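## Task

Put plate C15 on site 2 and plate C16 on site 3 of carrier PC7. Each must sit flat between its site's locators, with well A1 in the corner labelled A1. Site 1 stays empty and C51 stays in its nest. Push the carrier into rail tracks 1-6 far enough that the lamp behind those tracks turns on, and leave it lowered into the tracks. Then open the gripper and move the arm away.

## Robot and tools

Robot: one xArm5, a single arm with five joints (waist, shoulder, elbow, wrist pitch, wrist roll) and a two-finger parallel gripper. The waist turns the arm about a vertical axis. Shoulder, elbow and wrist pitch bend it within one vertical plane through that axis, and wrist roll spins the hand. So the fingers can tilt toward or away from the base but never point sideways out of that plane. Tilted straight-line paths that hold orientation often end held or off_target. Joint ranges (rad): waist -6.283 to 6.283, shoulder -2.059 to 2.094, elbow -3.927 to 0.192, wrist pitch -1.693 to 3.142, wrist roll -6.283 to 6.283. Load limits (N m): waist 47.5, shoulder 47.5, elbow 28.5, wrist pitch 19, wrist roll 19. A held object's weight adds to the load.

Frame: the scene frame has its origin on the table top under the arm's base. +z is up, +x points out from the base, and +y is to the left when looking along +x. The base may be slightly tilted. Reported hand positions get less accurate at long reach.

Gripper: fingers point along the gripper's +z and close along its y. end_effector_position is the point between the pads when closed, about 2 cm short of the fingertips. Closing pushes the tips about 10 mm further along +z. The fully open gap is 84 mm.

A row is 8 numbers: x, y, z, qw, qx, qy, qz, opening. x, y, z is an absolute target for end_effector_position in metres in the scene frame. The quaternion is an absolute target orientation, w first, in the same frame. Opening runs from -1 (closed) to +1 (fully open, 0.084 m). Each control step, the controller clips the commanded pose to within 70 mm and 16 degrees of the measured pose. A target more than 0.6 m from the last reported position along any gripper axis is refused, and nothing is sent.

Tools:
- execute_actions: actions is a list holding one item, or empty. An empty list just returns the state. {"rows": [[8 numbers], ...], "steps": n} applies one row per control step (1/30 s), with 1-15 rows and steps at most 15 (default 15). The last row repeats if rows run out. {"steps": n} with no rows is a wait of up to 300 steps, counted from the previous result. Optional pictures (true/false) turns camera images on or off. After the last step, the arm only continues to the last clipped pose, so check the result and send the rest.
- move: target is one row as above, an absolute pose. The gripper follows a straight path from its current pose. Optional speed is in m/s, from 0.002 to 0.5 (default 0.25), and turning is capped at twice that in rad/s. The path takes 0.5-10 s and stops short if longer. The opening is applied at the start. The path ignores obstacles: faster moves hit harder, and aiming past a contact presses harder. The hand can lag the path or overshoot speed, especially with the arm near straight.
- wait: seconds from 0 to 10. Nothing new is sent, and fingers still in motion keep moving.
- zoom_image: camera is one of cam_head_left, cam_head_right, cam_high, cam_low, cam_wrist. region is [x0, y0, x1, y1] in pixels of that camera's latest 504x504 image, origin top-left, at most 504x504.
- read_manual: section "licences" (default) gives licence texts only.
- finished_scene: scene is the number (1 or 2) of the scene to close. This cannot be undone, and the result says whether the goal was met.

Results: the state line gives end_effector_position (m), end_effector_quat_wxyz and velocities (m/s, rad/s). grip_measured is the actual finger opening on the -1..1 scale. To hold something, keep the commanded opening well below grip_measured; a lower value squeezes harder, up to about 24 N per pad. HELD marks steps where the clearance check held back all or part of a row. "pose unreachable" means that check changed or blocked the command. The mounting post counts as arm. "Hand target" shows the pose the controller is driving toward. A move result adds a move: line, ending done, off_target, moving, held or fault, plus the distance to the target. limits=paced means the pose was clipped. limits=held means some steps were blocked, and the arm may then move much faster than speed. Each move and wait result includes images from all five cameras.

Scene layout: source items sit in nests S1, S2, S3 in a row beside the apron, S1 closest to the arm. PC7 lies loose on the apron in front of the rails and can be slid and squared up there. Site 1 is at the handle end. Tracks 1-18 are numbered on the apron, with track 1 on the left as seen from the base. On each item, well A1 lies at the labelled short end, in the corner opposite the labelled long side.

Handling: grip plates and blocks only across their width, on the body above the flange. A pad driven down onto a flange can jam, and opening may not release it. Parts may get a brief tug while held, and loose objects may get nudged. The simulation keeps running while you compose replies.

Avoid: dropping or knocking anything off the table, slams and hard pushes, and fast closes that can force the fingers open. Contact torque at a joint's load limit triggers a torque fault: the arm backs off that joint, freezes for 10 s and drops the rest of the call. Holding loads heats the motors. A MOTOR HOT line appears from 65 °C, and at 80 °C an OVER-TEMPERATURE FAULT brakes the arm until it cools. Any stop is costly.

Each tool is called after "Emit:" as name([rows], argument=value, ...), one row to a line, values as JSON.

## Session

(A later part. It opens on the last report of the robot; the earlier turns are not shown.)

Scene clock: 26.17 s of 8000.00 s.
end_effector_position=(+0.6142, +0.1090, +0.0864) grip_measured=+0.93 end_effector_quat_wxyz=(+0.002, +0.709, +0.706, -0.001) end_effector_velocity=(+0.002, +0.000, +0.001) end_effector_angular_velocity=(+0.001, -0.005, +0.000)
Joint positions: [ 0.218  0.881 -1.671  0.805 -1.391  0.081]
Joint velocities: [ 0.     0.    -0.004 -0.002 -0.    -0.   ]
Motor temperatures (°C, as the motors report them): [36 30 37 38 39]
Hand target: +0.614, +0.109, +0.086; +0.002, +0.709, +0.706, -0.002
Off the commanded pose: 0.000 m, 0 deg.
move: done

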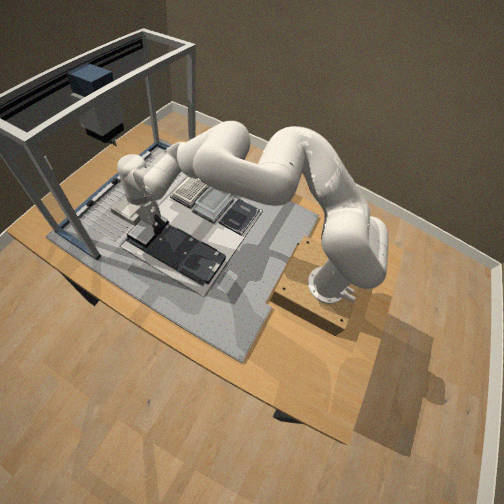

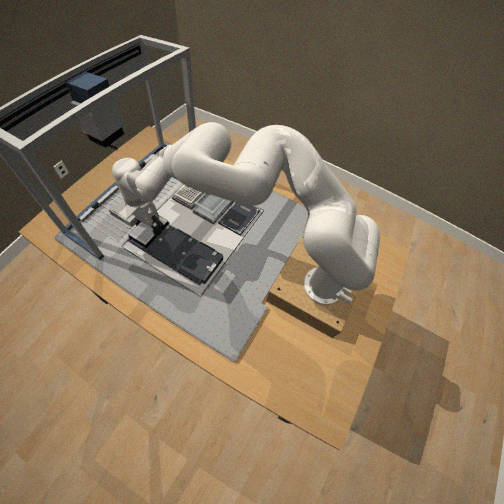

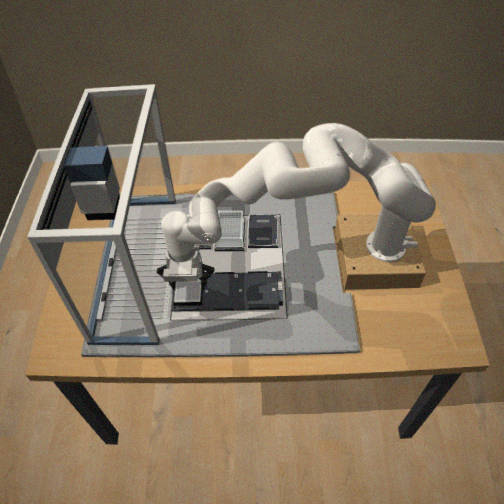

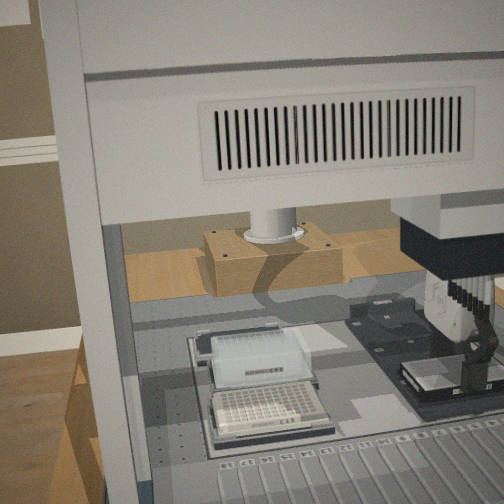

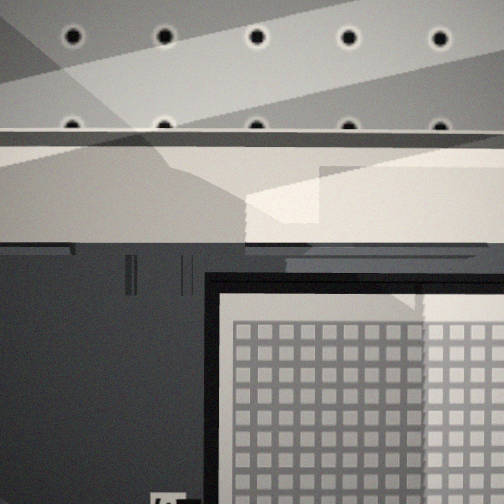

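Emit:
execute_actions([
  {"rows":[[0.6107,0.1125,0.084,0,0.7076,0.7066,0,0.3]]},
], pictures=false)

Emit:
move(target=[0.6107,0.1125,0.0735,0,0.7076,0.7066,0,0.3], speed=0.01)

Emit:
execute_actions([
  {"rows":[[0.6107,0.1125,0.0735,0,0.7076,0.7066,0,1]]},
])

Emit:
move(target=[0.6107,0.1125,0.115,0,0.7076,0.7066,0,1], speed=0.06)

Emit:
move(target=[0.602,-0.131,0.09,0,0.714,0.7001,0,1], speed=0.2)

Emit:
zoom_image(camera="cam_head_left", region=[110,200,190,270])

Scene clock: 32.70 s of 8000.00 s.
end_effector_position=(+0.6108, +0.1125, +0.0841) grip_measured=+0.93 end_effector_quat_wxyz=(+0.002, +0.708, +0.707, -0.002) end_effector_velocity=(-0.000, +0.000, -0.001) end_effector_angular_velocity=(-0.000, +0.000, +0.001)
Joint positions: [ 0.225  0.877 -1.656  0.795 -1.387  0.081]
Joint velocities: [ 0.001  0.     0.002 -0.002 -0.001  0.   ]
Motor temperatures (°C, as the motors report them): [36 30 37 38 39]
Hand target: +0.611, +0.112, +0.084; +0.002, +0.708, +0.707, -0.002
Off the commanded pose: 0.000 m, 0 deg.
Steps of this call (steps 1 to 90: nothing new was sent; then 3.03 s passed at rest; steps 91 to 105: all 15 steps of this action). Readings (end_effector_position):
91: (+0.6140, +0.1090, +0.0860)
92: (+0.6137, +0.1093, +0.0859)
94: (+0.6122, +0.1109, +0.0850)
98: (+0.6106, +0.1125, +0.0838)
105: the state above

Scene clock: 34.20 s of 8000.00 s.
end_effector_position=(+0.6107, +0.1125, +0.0735) grip_measured=+0.93 end_effector_quat_wxyz=(+0.002, +0.708, +0.707, -0.002) end_effector_velocity=(+0.001, +0.000, +0.000) end_effector_angular_velocity=(+0.001, -0.004, -0.000)
Joint positions: [ 0.225  0.899 -1.661  0.778 -1.387  0.081]
Joint velocities: [-0.     0.001 -0.002 -0.003  0.     0.   ]
Motor temperatures (°C, as the motors report them): [36 30 37 38 39]
Hand target: +0.611, +0.112, +0.074; +0.002, +0.708, +0.707, -0.002
Off the commanded pose: 0.000 m, 0 deg.
move: done

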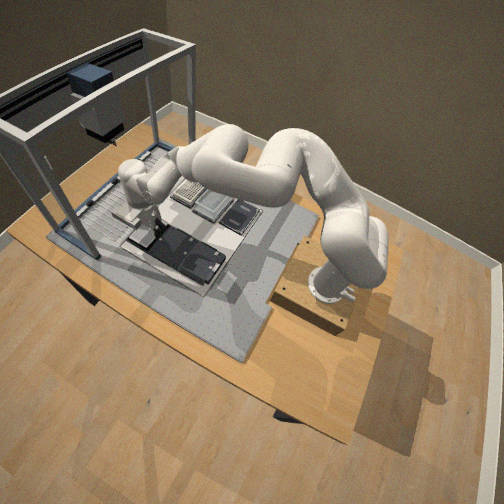

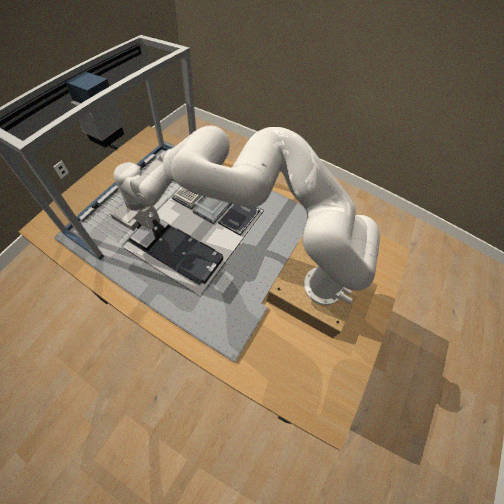

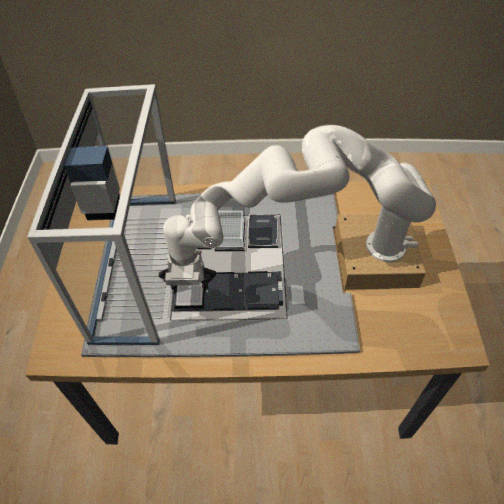

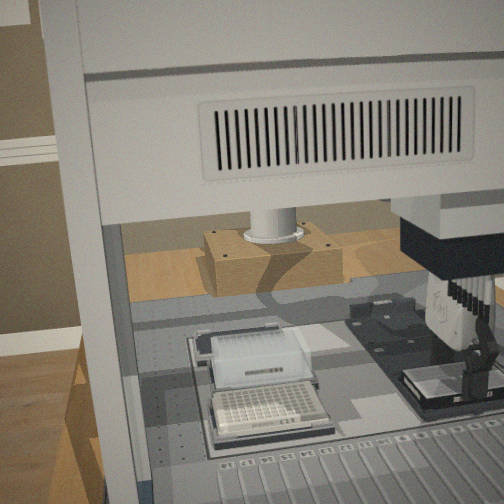

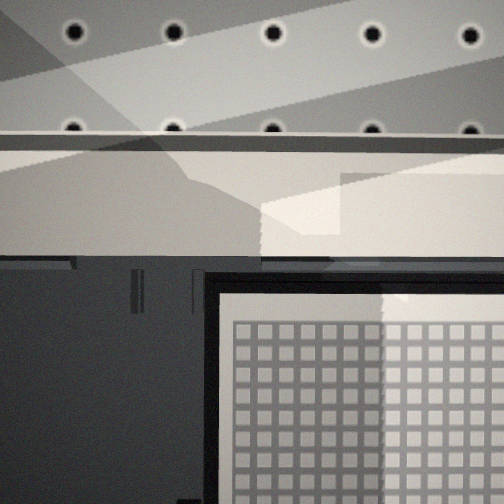

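Scene clock: 34.70 s of 8000.00 s.
end_effector_position=(+0.6107, +0.1125, +0.0735) grip_measured=+1.00 end_effector_quat_wxyz=(+0.002, +0.708, +0.707, -0.002) end_effector_velocity=(+0.001, +0.000, +0.000) end_effector_angular_velocity=(+0.000, -0.002, -0.000)
Joint positions: [ 0.225  0.899 -1.661  0.778 -1.387  0.084]
Joint velocities: [-0.     0.    -0.001 -0.001  0.     0.   ]
Motor temperatures (°C, as the motors report them): [36 30 37 38 39]
Hand target: +0.611, +0.112, +0.073; +0.002, +0.708, +0.707, -0.002
Off the commanded pose: 0.000 m, 0 deg.
Steps of this call (steps 1 to 15: all 15 steps of this action). Readings (end_effector_position):
1: (+0.6107, +0.1125, +0.0735)
2: (+0.6107, +0.1125, +0.0736)
4: (+0.6107, +0.1125, +0.0736)
8: (+0.6109, +0.1125, +0.0737)
15: the state above

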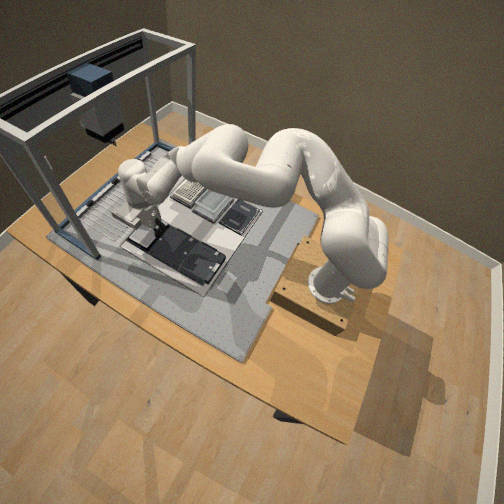

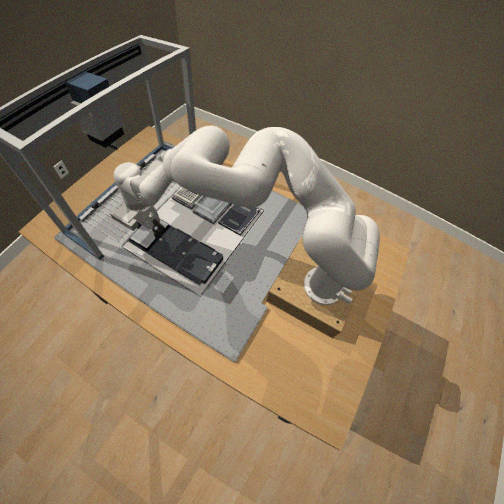

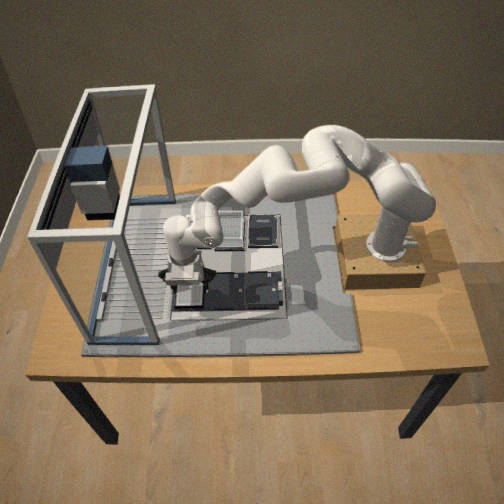

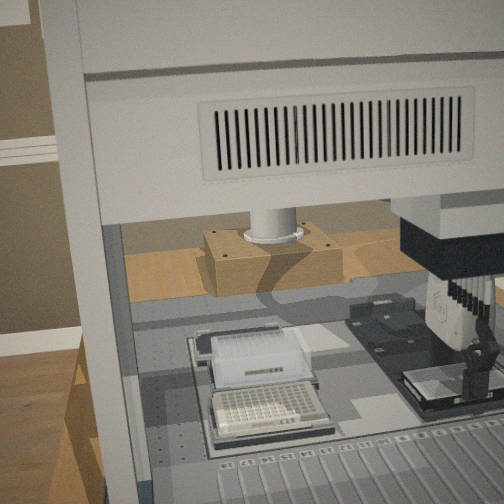

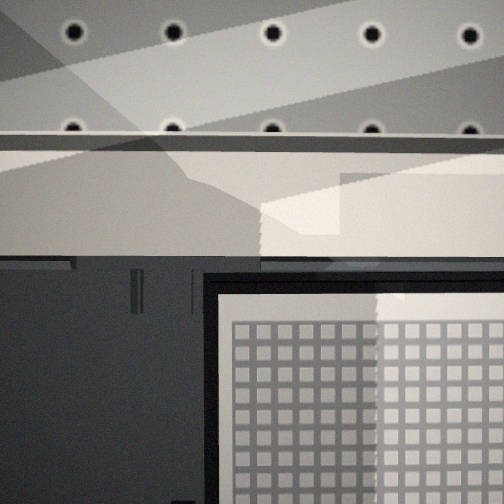

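Scene clock: 35.97 s of 8000.00 s.
end_effector_position=(+0.6105, +0.1125, +0.1146) grip_measured=+1.00 end_effector_quat_wxyz=(+0.002, +0.708, +0.707, -0.002) end_effector_velocity=(-0.002, -0.000, -0.002) end_effector_angular_velocity=(-0.001, +0.006, +0.000)
Joint positions: [ 0.224  0.817 -1.647  0.847 -1.387  0.084]
Joint velocities: [-0.     0.     0.003  0.003 -0.    -0.   ]
Motor temperatures (°C, as the motors report them): [36 30 38 38 39]
Hand target: +0.611, +0.113, +0.115; +0.002, +0.708, +0.707, -0.002
Off the commanded pose: 0.000 m, 0 deg.
move: done

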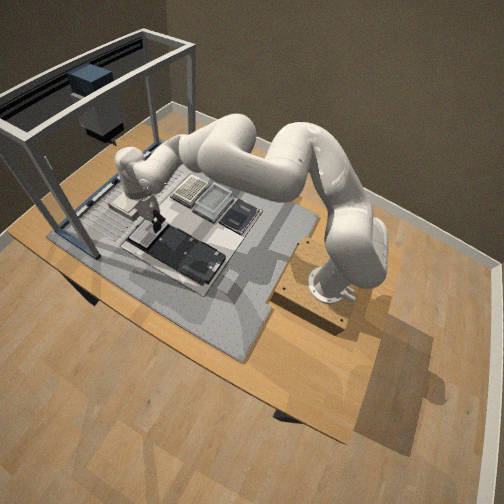

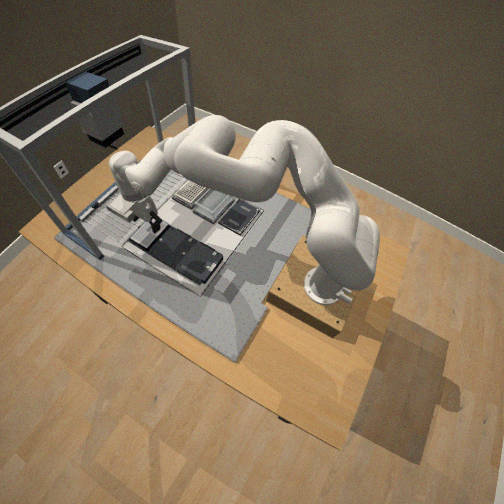

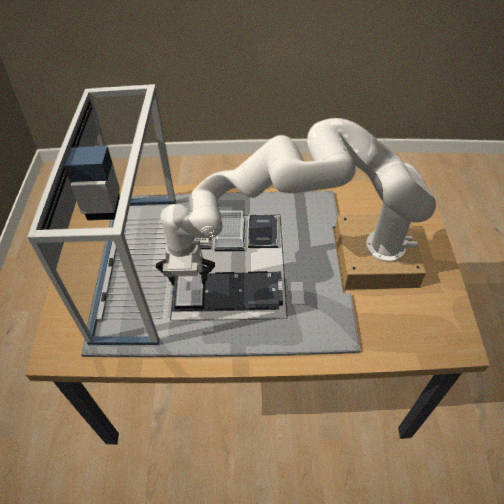

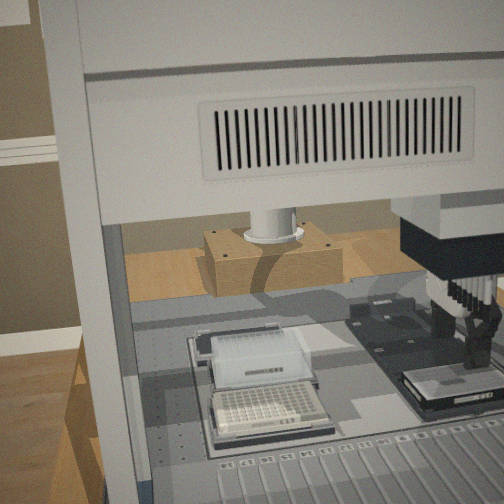

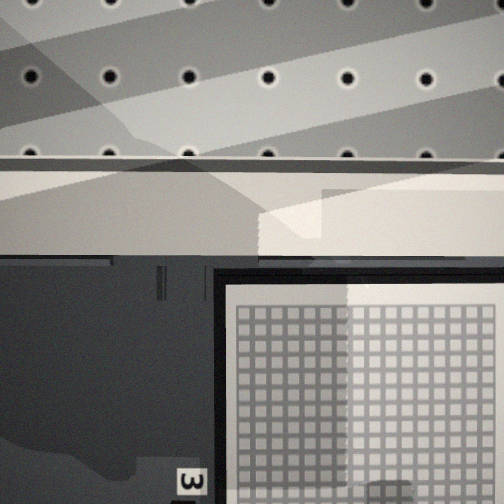

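Scene clock: 37.63 s of 8000.00 s.
end_effector_position=(+0.6017, -0.1300, +0.0901) grip_measured=+1.00 end_effector_quat_wxyz=(-0.000, +0.714, +0.700, +0.000) end_effector_velocity=(-0.000, -0.003, -0.000) end_effector_angular_velocity=(+0.000, +0.002, -0.001)
Joint positions: [-0.17   0.849 -1.622  0.791 -1.765  0.084]
Joint velocities: [-0.005  0.004 -0.007  0.005 -0.004 -0.   ]
Motor temperatures (°C, as the motors report them): [36 30 38 38 39]
Hand target: +0.602, -0.131, +0.090; -0.000, +0.714, +0.700, +0.000
Off the commanded pose: 0.001 m, 0 deg.
move: done

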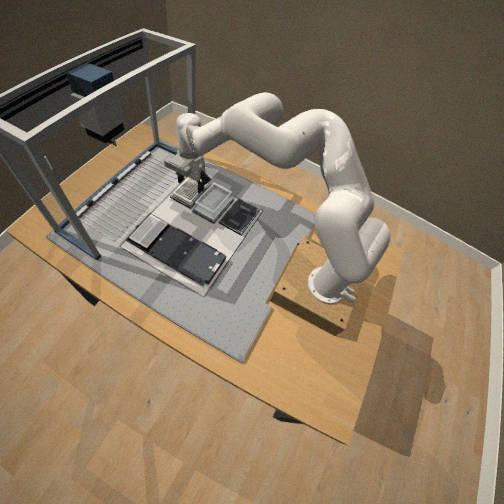

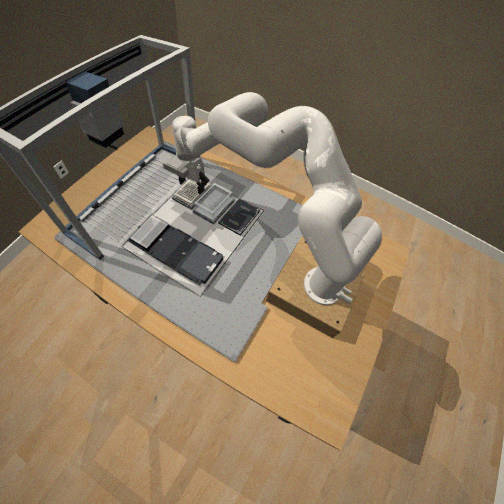

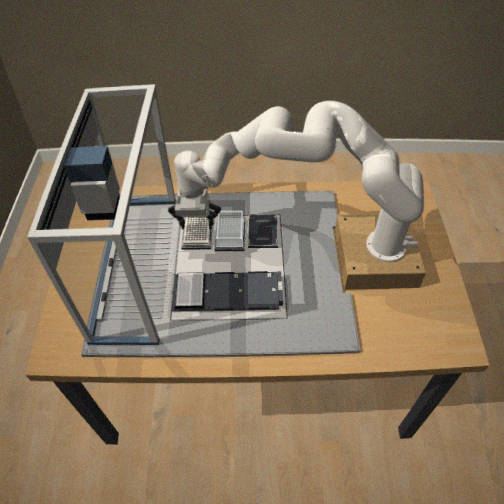

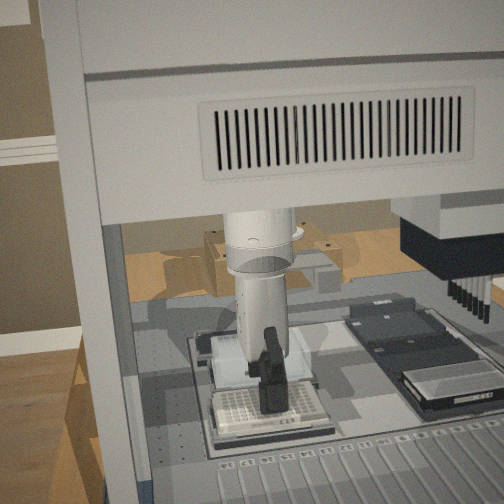

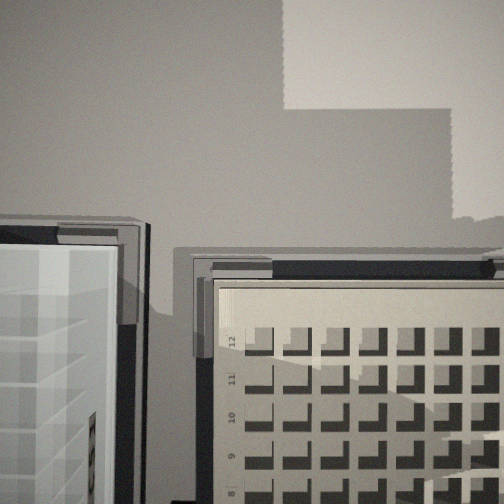

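Region (110, 200, 190, 270) of cam_head_left's 504x504 image, scaled by 6.300, with more detail than that image has; it fills the top 441 rows of this view, and the rest is white.

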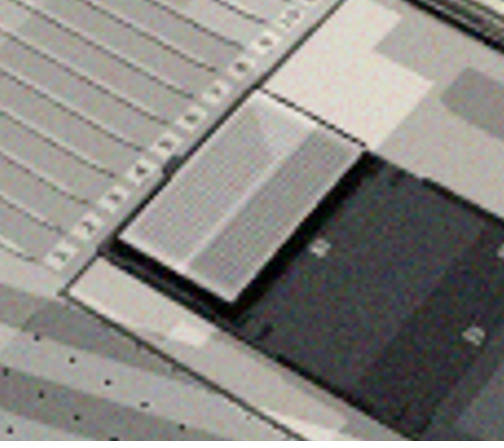

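Emit:
execute_actions([
  {"rows":[[0.6029,-0.1325,0.088,0,0.714,0.7001,0,1]]},
], pictures=false)

Emit:
move(target=[0.6029,-0.1325,0.0725,0,0.714,0.7001,0,1], speed=0.02)

Emit:
execute_actions([
  {"rows":[[0.6029,-0.1325,0.0725,0,0.714,0.7001,0,0.3]]},
], pictures=false)

Emit:
move(target=[0.6029,-0.1325,0.135,0,0.714,0.7001,0,0.3], speed=0.08)

Emit:
zoom_image(camera="cam_low", region=[390,345,504,435])

Emit:
move(target=[0.509,0.11,0.13,0,0.7076,0.7066,0,0.3], speed=0.2)

Emit:
move(target=[0.509,0.11,0.086,0,0.7076,0.7066,0,0.3], speed=0.05)

Emit:
zoom_image(camera="cam_wrist", region=[130,220,298,340])

Scene clock: 43.20 s of 8000.00 s.
end_effector_position=(+0.6029, -0.1325, +0.0881) grip_measured=+1.00 end_effector_quat_wxyz=(-0.000, +0.714, +0.700, +0.000) end_effector_velocity=(-0.000, -0.000, -0.001) end_effector_angular_velocity=(+0.000, +0.001, +0.001)
Joint positions: [-0.174  0.858 -1.633  0.792 -1.767  0.084]
Joint velocities: [-0.     0.001  0.001 -0.    -0.001 -0.   ]
Motor temperatures (°C, as the motors report them): [36 31 38 38 39]
Hand target: +0.603, -0.132, +0.088; -0.000, +0.714, +0.700, +0.000
Off the commanded pose: 0.000 m, 0 deg.
Steps of this call (steps 1 to 90: nothing new was sent; then 2.07 s passed at rest; steps 91 to 105: all 15 steps of this action). Readings (end_effector_position):
91: (+0.6016, -0.1307, +0.0900)
92: (+0.6019, -0.1309, +0.0898)
94: (+0.6025, -0.1318, +0.0890)
98: (+0.6026, -0.1324, +0.0879)
105: the state above

Scene clock: 44.47 s of 8000.00 s.
end_effector_position=(+0.6029, -0.1325, +0.0726) grip_measured=+1.00 end_effector_quat_wxyz=(-0.000, +0.714, +0.700, +0.000) end_effector_velocity=(+0.002, -0.000, +0.001) end_effector_angular_velocity=(-0.001, -0.005, -0.000)
Joint positions: [-0.174  0.891 -1.64   0.767 -1.768  0.084]
Joint velocities: [ 0.     0.    -0.003 -0.003  0.001  0.   ]
Motor temperatures (°C, as the motors report them): [36 31 38 38 39]
Hand target: +0.603, -0.132, +0.073; -0.000, +0.714, +0.700, +0.000
Off the commanded pose: 0.000 m, 0 deg.
move: done

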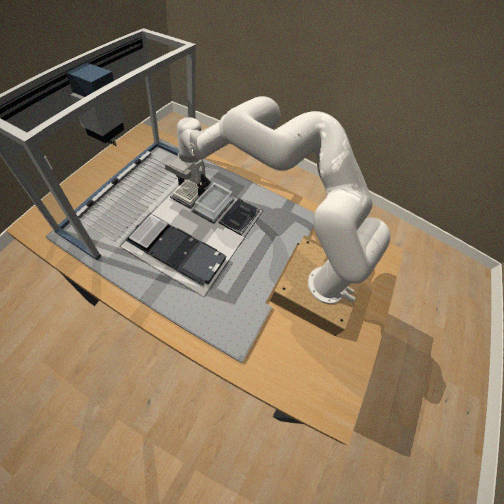

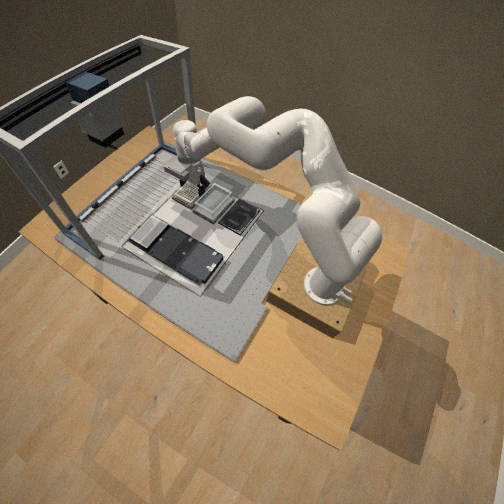

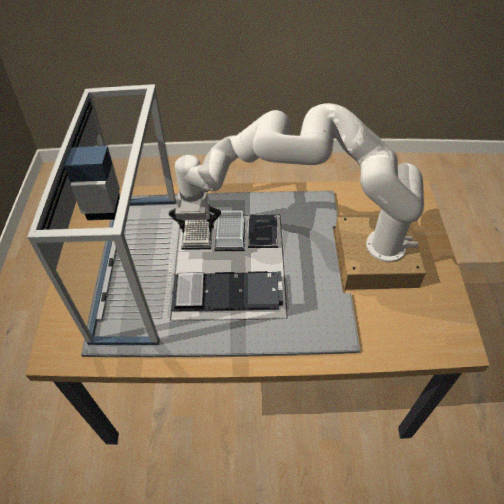

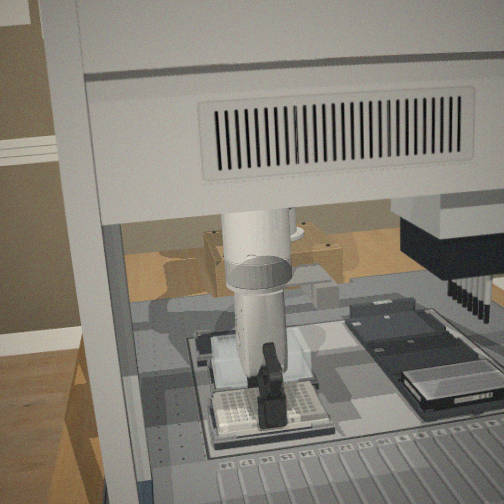

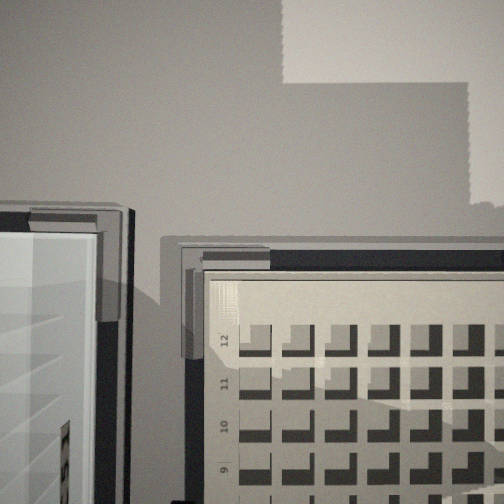

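Scene clock: 44.97 s of 8000.00 s.
end_effector_position=(+0.6031, -0.1325, +0.0728) grip_measured=+0.93 end_effector_quat_wxyz=(-0.000, +0.714, +0.700, +0.001) end_effector_velocity=(+0.000, -0.000, -0.000) end_effector_angular_velocity=(-0.000, -0.000, -0.000)
Joint positions: [-0.174  0.891 -1.641  0.767 -1.768  0.081]
Joint velocities: [-0.  0.  0. -0.  0.  0.]
Motor temperatures (°C, as the motors report them): [36 31 38 38 39]
Hand target: +0.603, -0.132, +0.073; -0.000, +0.714, +0.700, +0.000
Off the commanded pose: 0.000 m, 0 deg.
Steps of this call (steps 1 to 15: all 15 steps of this action). Readings (end_effector_position):
1: (+0.6030, -0.1325, +0.0726)
2: (+0.6033, -0.1326, +0.0731)
4: (+0.6031, -0.1325, +0.0728)
8: (+0.6031, -0.1325, +0.0728)
15: the state above

Scene clock: 46.33 s of 8000.00 s.
end_effector_position=(+0.6026, -0.1324, +0.1344) grip_measured=+0.93 end_effector_quat_wxyz=(-0.001, +0.714, +0.700, +0.000) end_effector_velocity=(-0.002, +0.000, -0.002) end_effector_angular_velocity=(+0.001, +0.006, +0.000)
Joint positions: [-0.174  0.77  -1.626  0.875 -1.767  0.081]
Joint velocities: [-0.     0.     0.003  0.003 -0.    -0.   ]
Motor temperatures (°C, as the motors report them): [36 31 38 38 39]
Hand target: +0.603, -0.133, +0.135; -0.000, +0.714, +0.700, +0.000
Off the commanded pose: 0.001 m, 0 deg.
move: done

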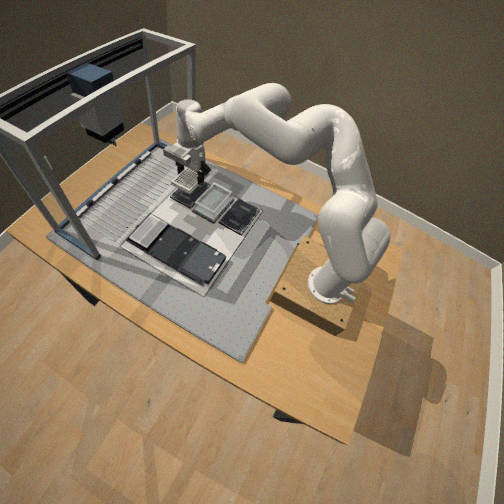

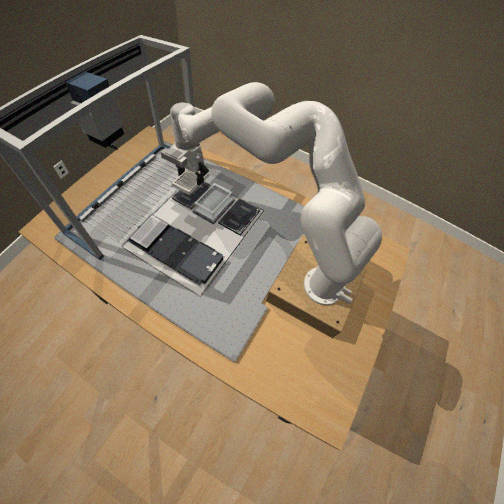

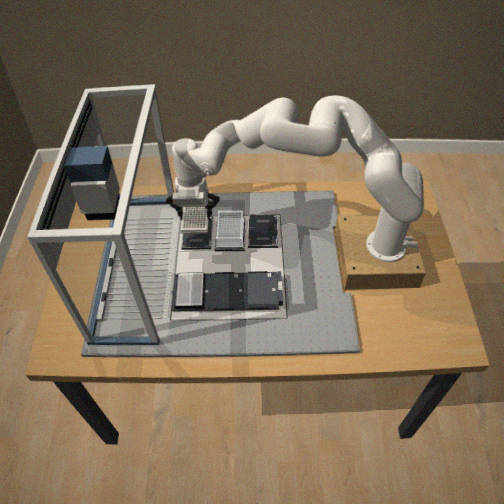

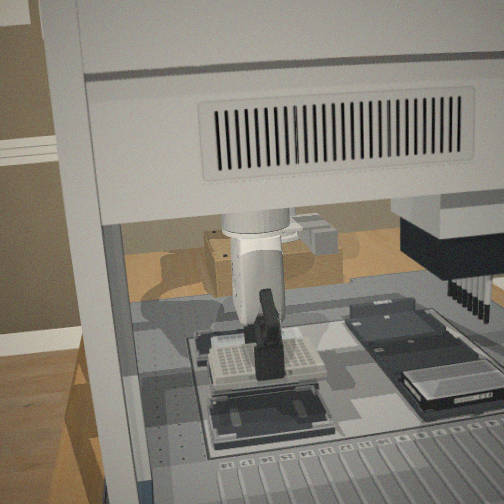

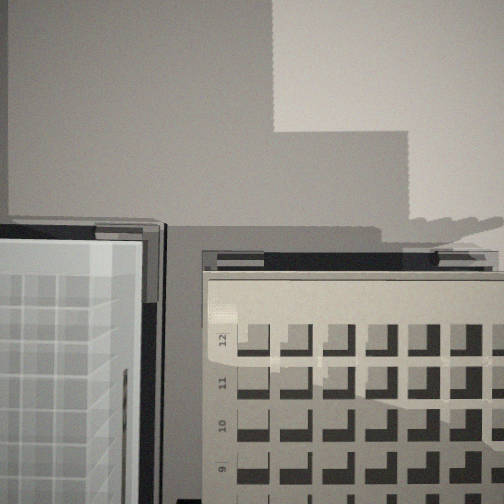

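Region (390, 345, 504, 435) of cam_low's 504x504 image, scaled by 4.421, with more detail than that image has; it fills the top 398 rows of this view, and the rest is white.

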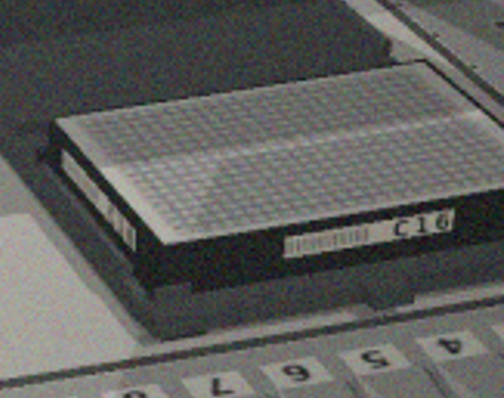

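Scene clock: 48.10 s of 8000.00 s.
end_effector_position=(+0.5096, +0.1094, +0.1301) grip_measured=+0.93 end_effector_quat_wxyz=(+0.003, +0.708, +0.706, -0.002) end_effector_velocity=(-0.001, +0.002, -0.001) end_effector_angular_velocity=(-0.000, +0.001, +0.003)
Joint positions: [ 0.253  0.491 -1.138  0.663 -1.357  0.081]
Joint velocities: [ 0.005 -0.001  0.003 -0.001  0.002  0.   ]
Motor temperatures (°C, as the motors report them): [36 31 38 38 39]
Hand target: +0.509, +0.110, +0.130; +0.003, +0.708, +0.707, -0.002
Off the commanded pose: 0.001 m, 0 deg.
move: done

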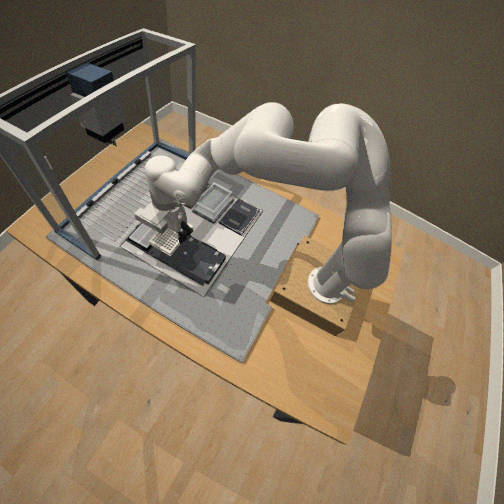

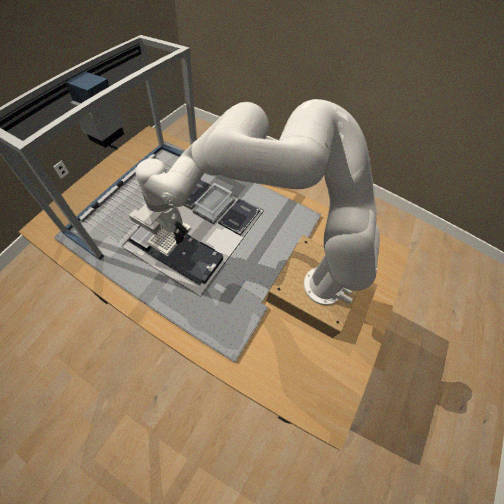

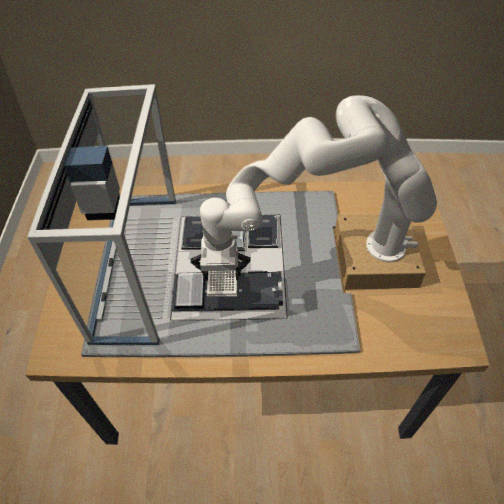

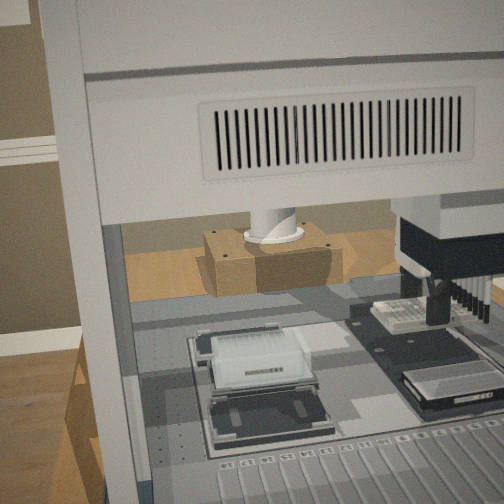

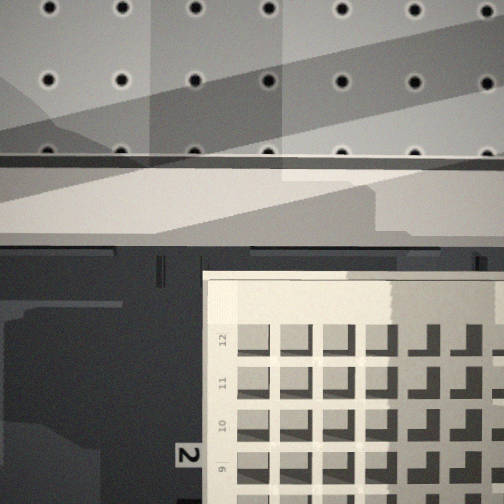

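Scene clock: 49.33 s of 8000.00 s.
end_effector_position=(+0.5092, +0.1100, +0.0863) grip_measured=+0.93 end_effector_quat_wxyz=(+0.003, +0.708, +0.707, -0.001) end_effector_velocity=(+0.001, +0.000, +0.000) end_effector_angular_velocity=(+0.001, -0.004, +0.000)
Joint positions: [ 0.255  0.591 -1.143  0.567 -1.356  0.081]
Joint velocities: [-0.     0.001 -0.002 -0.003 -0.    -0.   ]
Motor temperatures (°C, as the motors report them): [36 31 38 38 39]
Hand target: +0.509, +0.110, +0.086; +0.003, +0.708, +0.707, -0.002
Off the commanded pose: 0.000 m, 0 deg.
move: done

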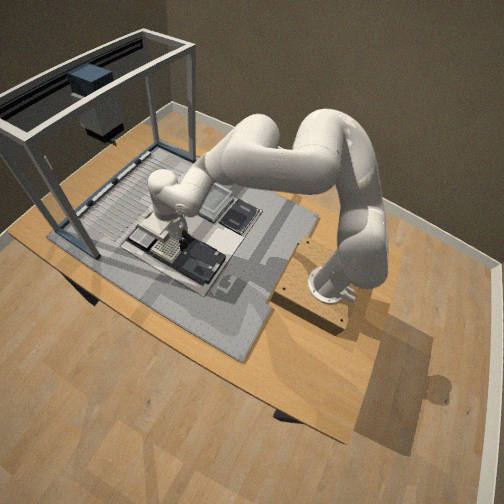

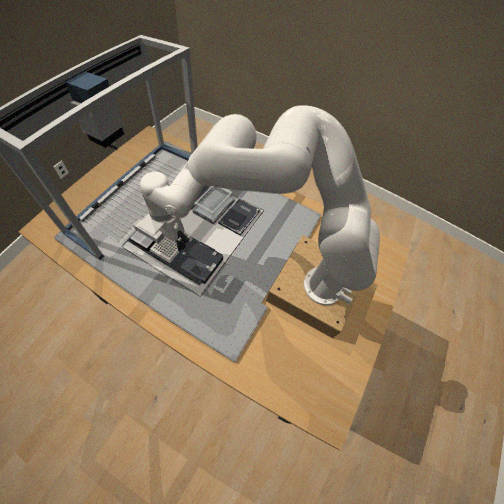

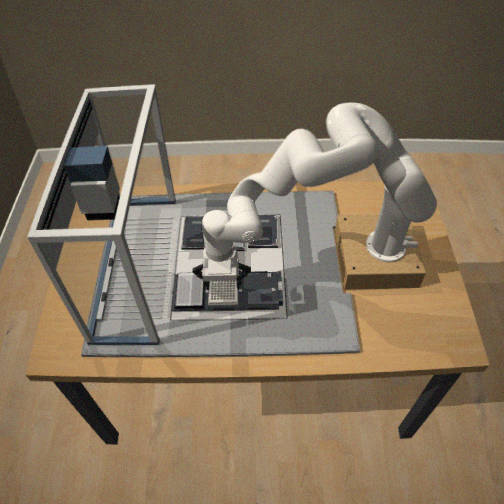

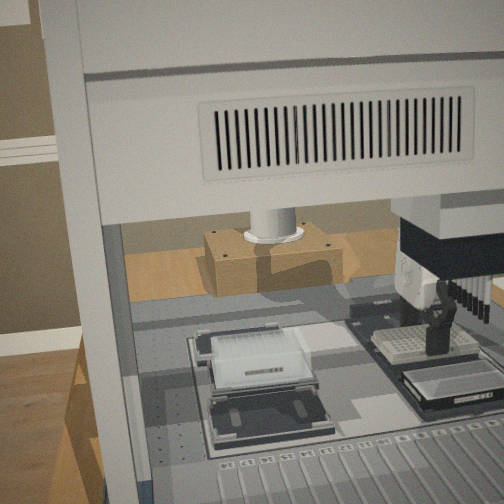

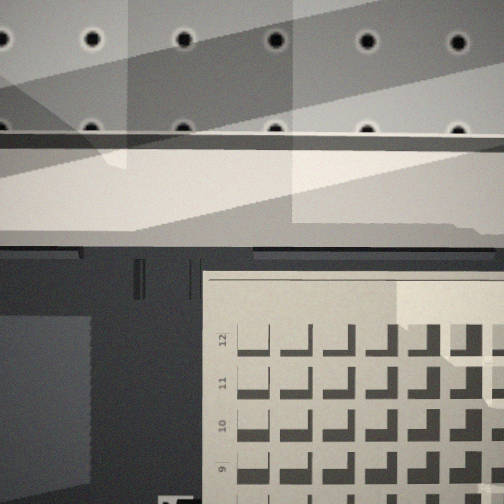

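Region (130, 220, 298, 340) of cam_wrist's 504x504 image, scaled by 3.000, with more detail than that image has; it fills the top 360 rows of this view, and the rest is white.

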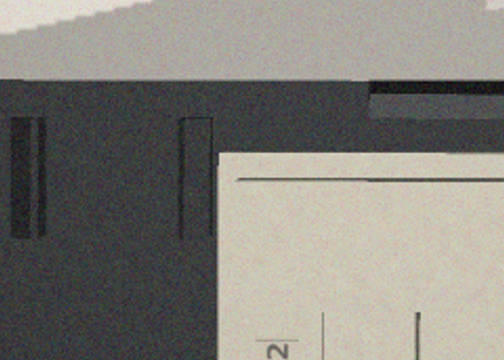

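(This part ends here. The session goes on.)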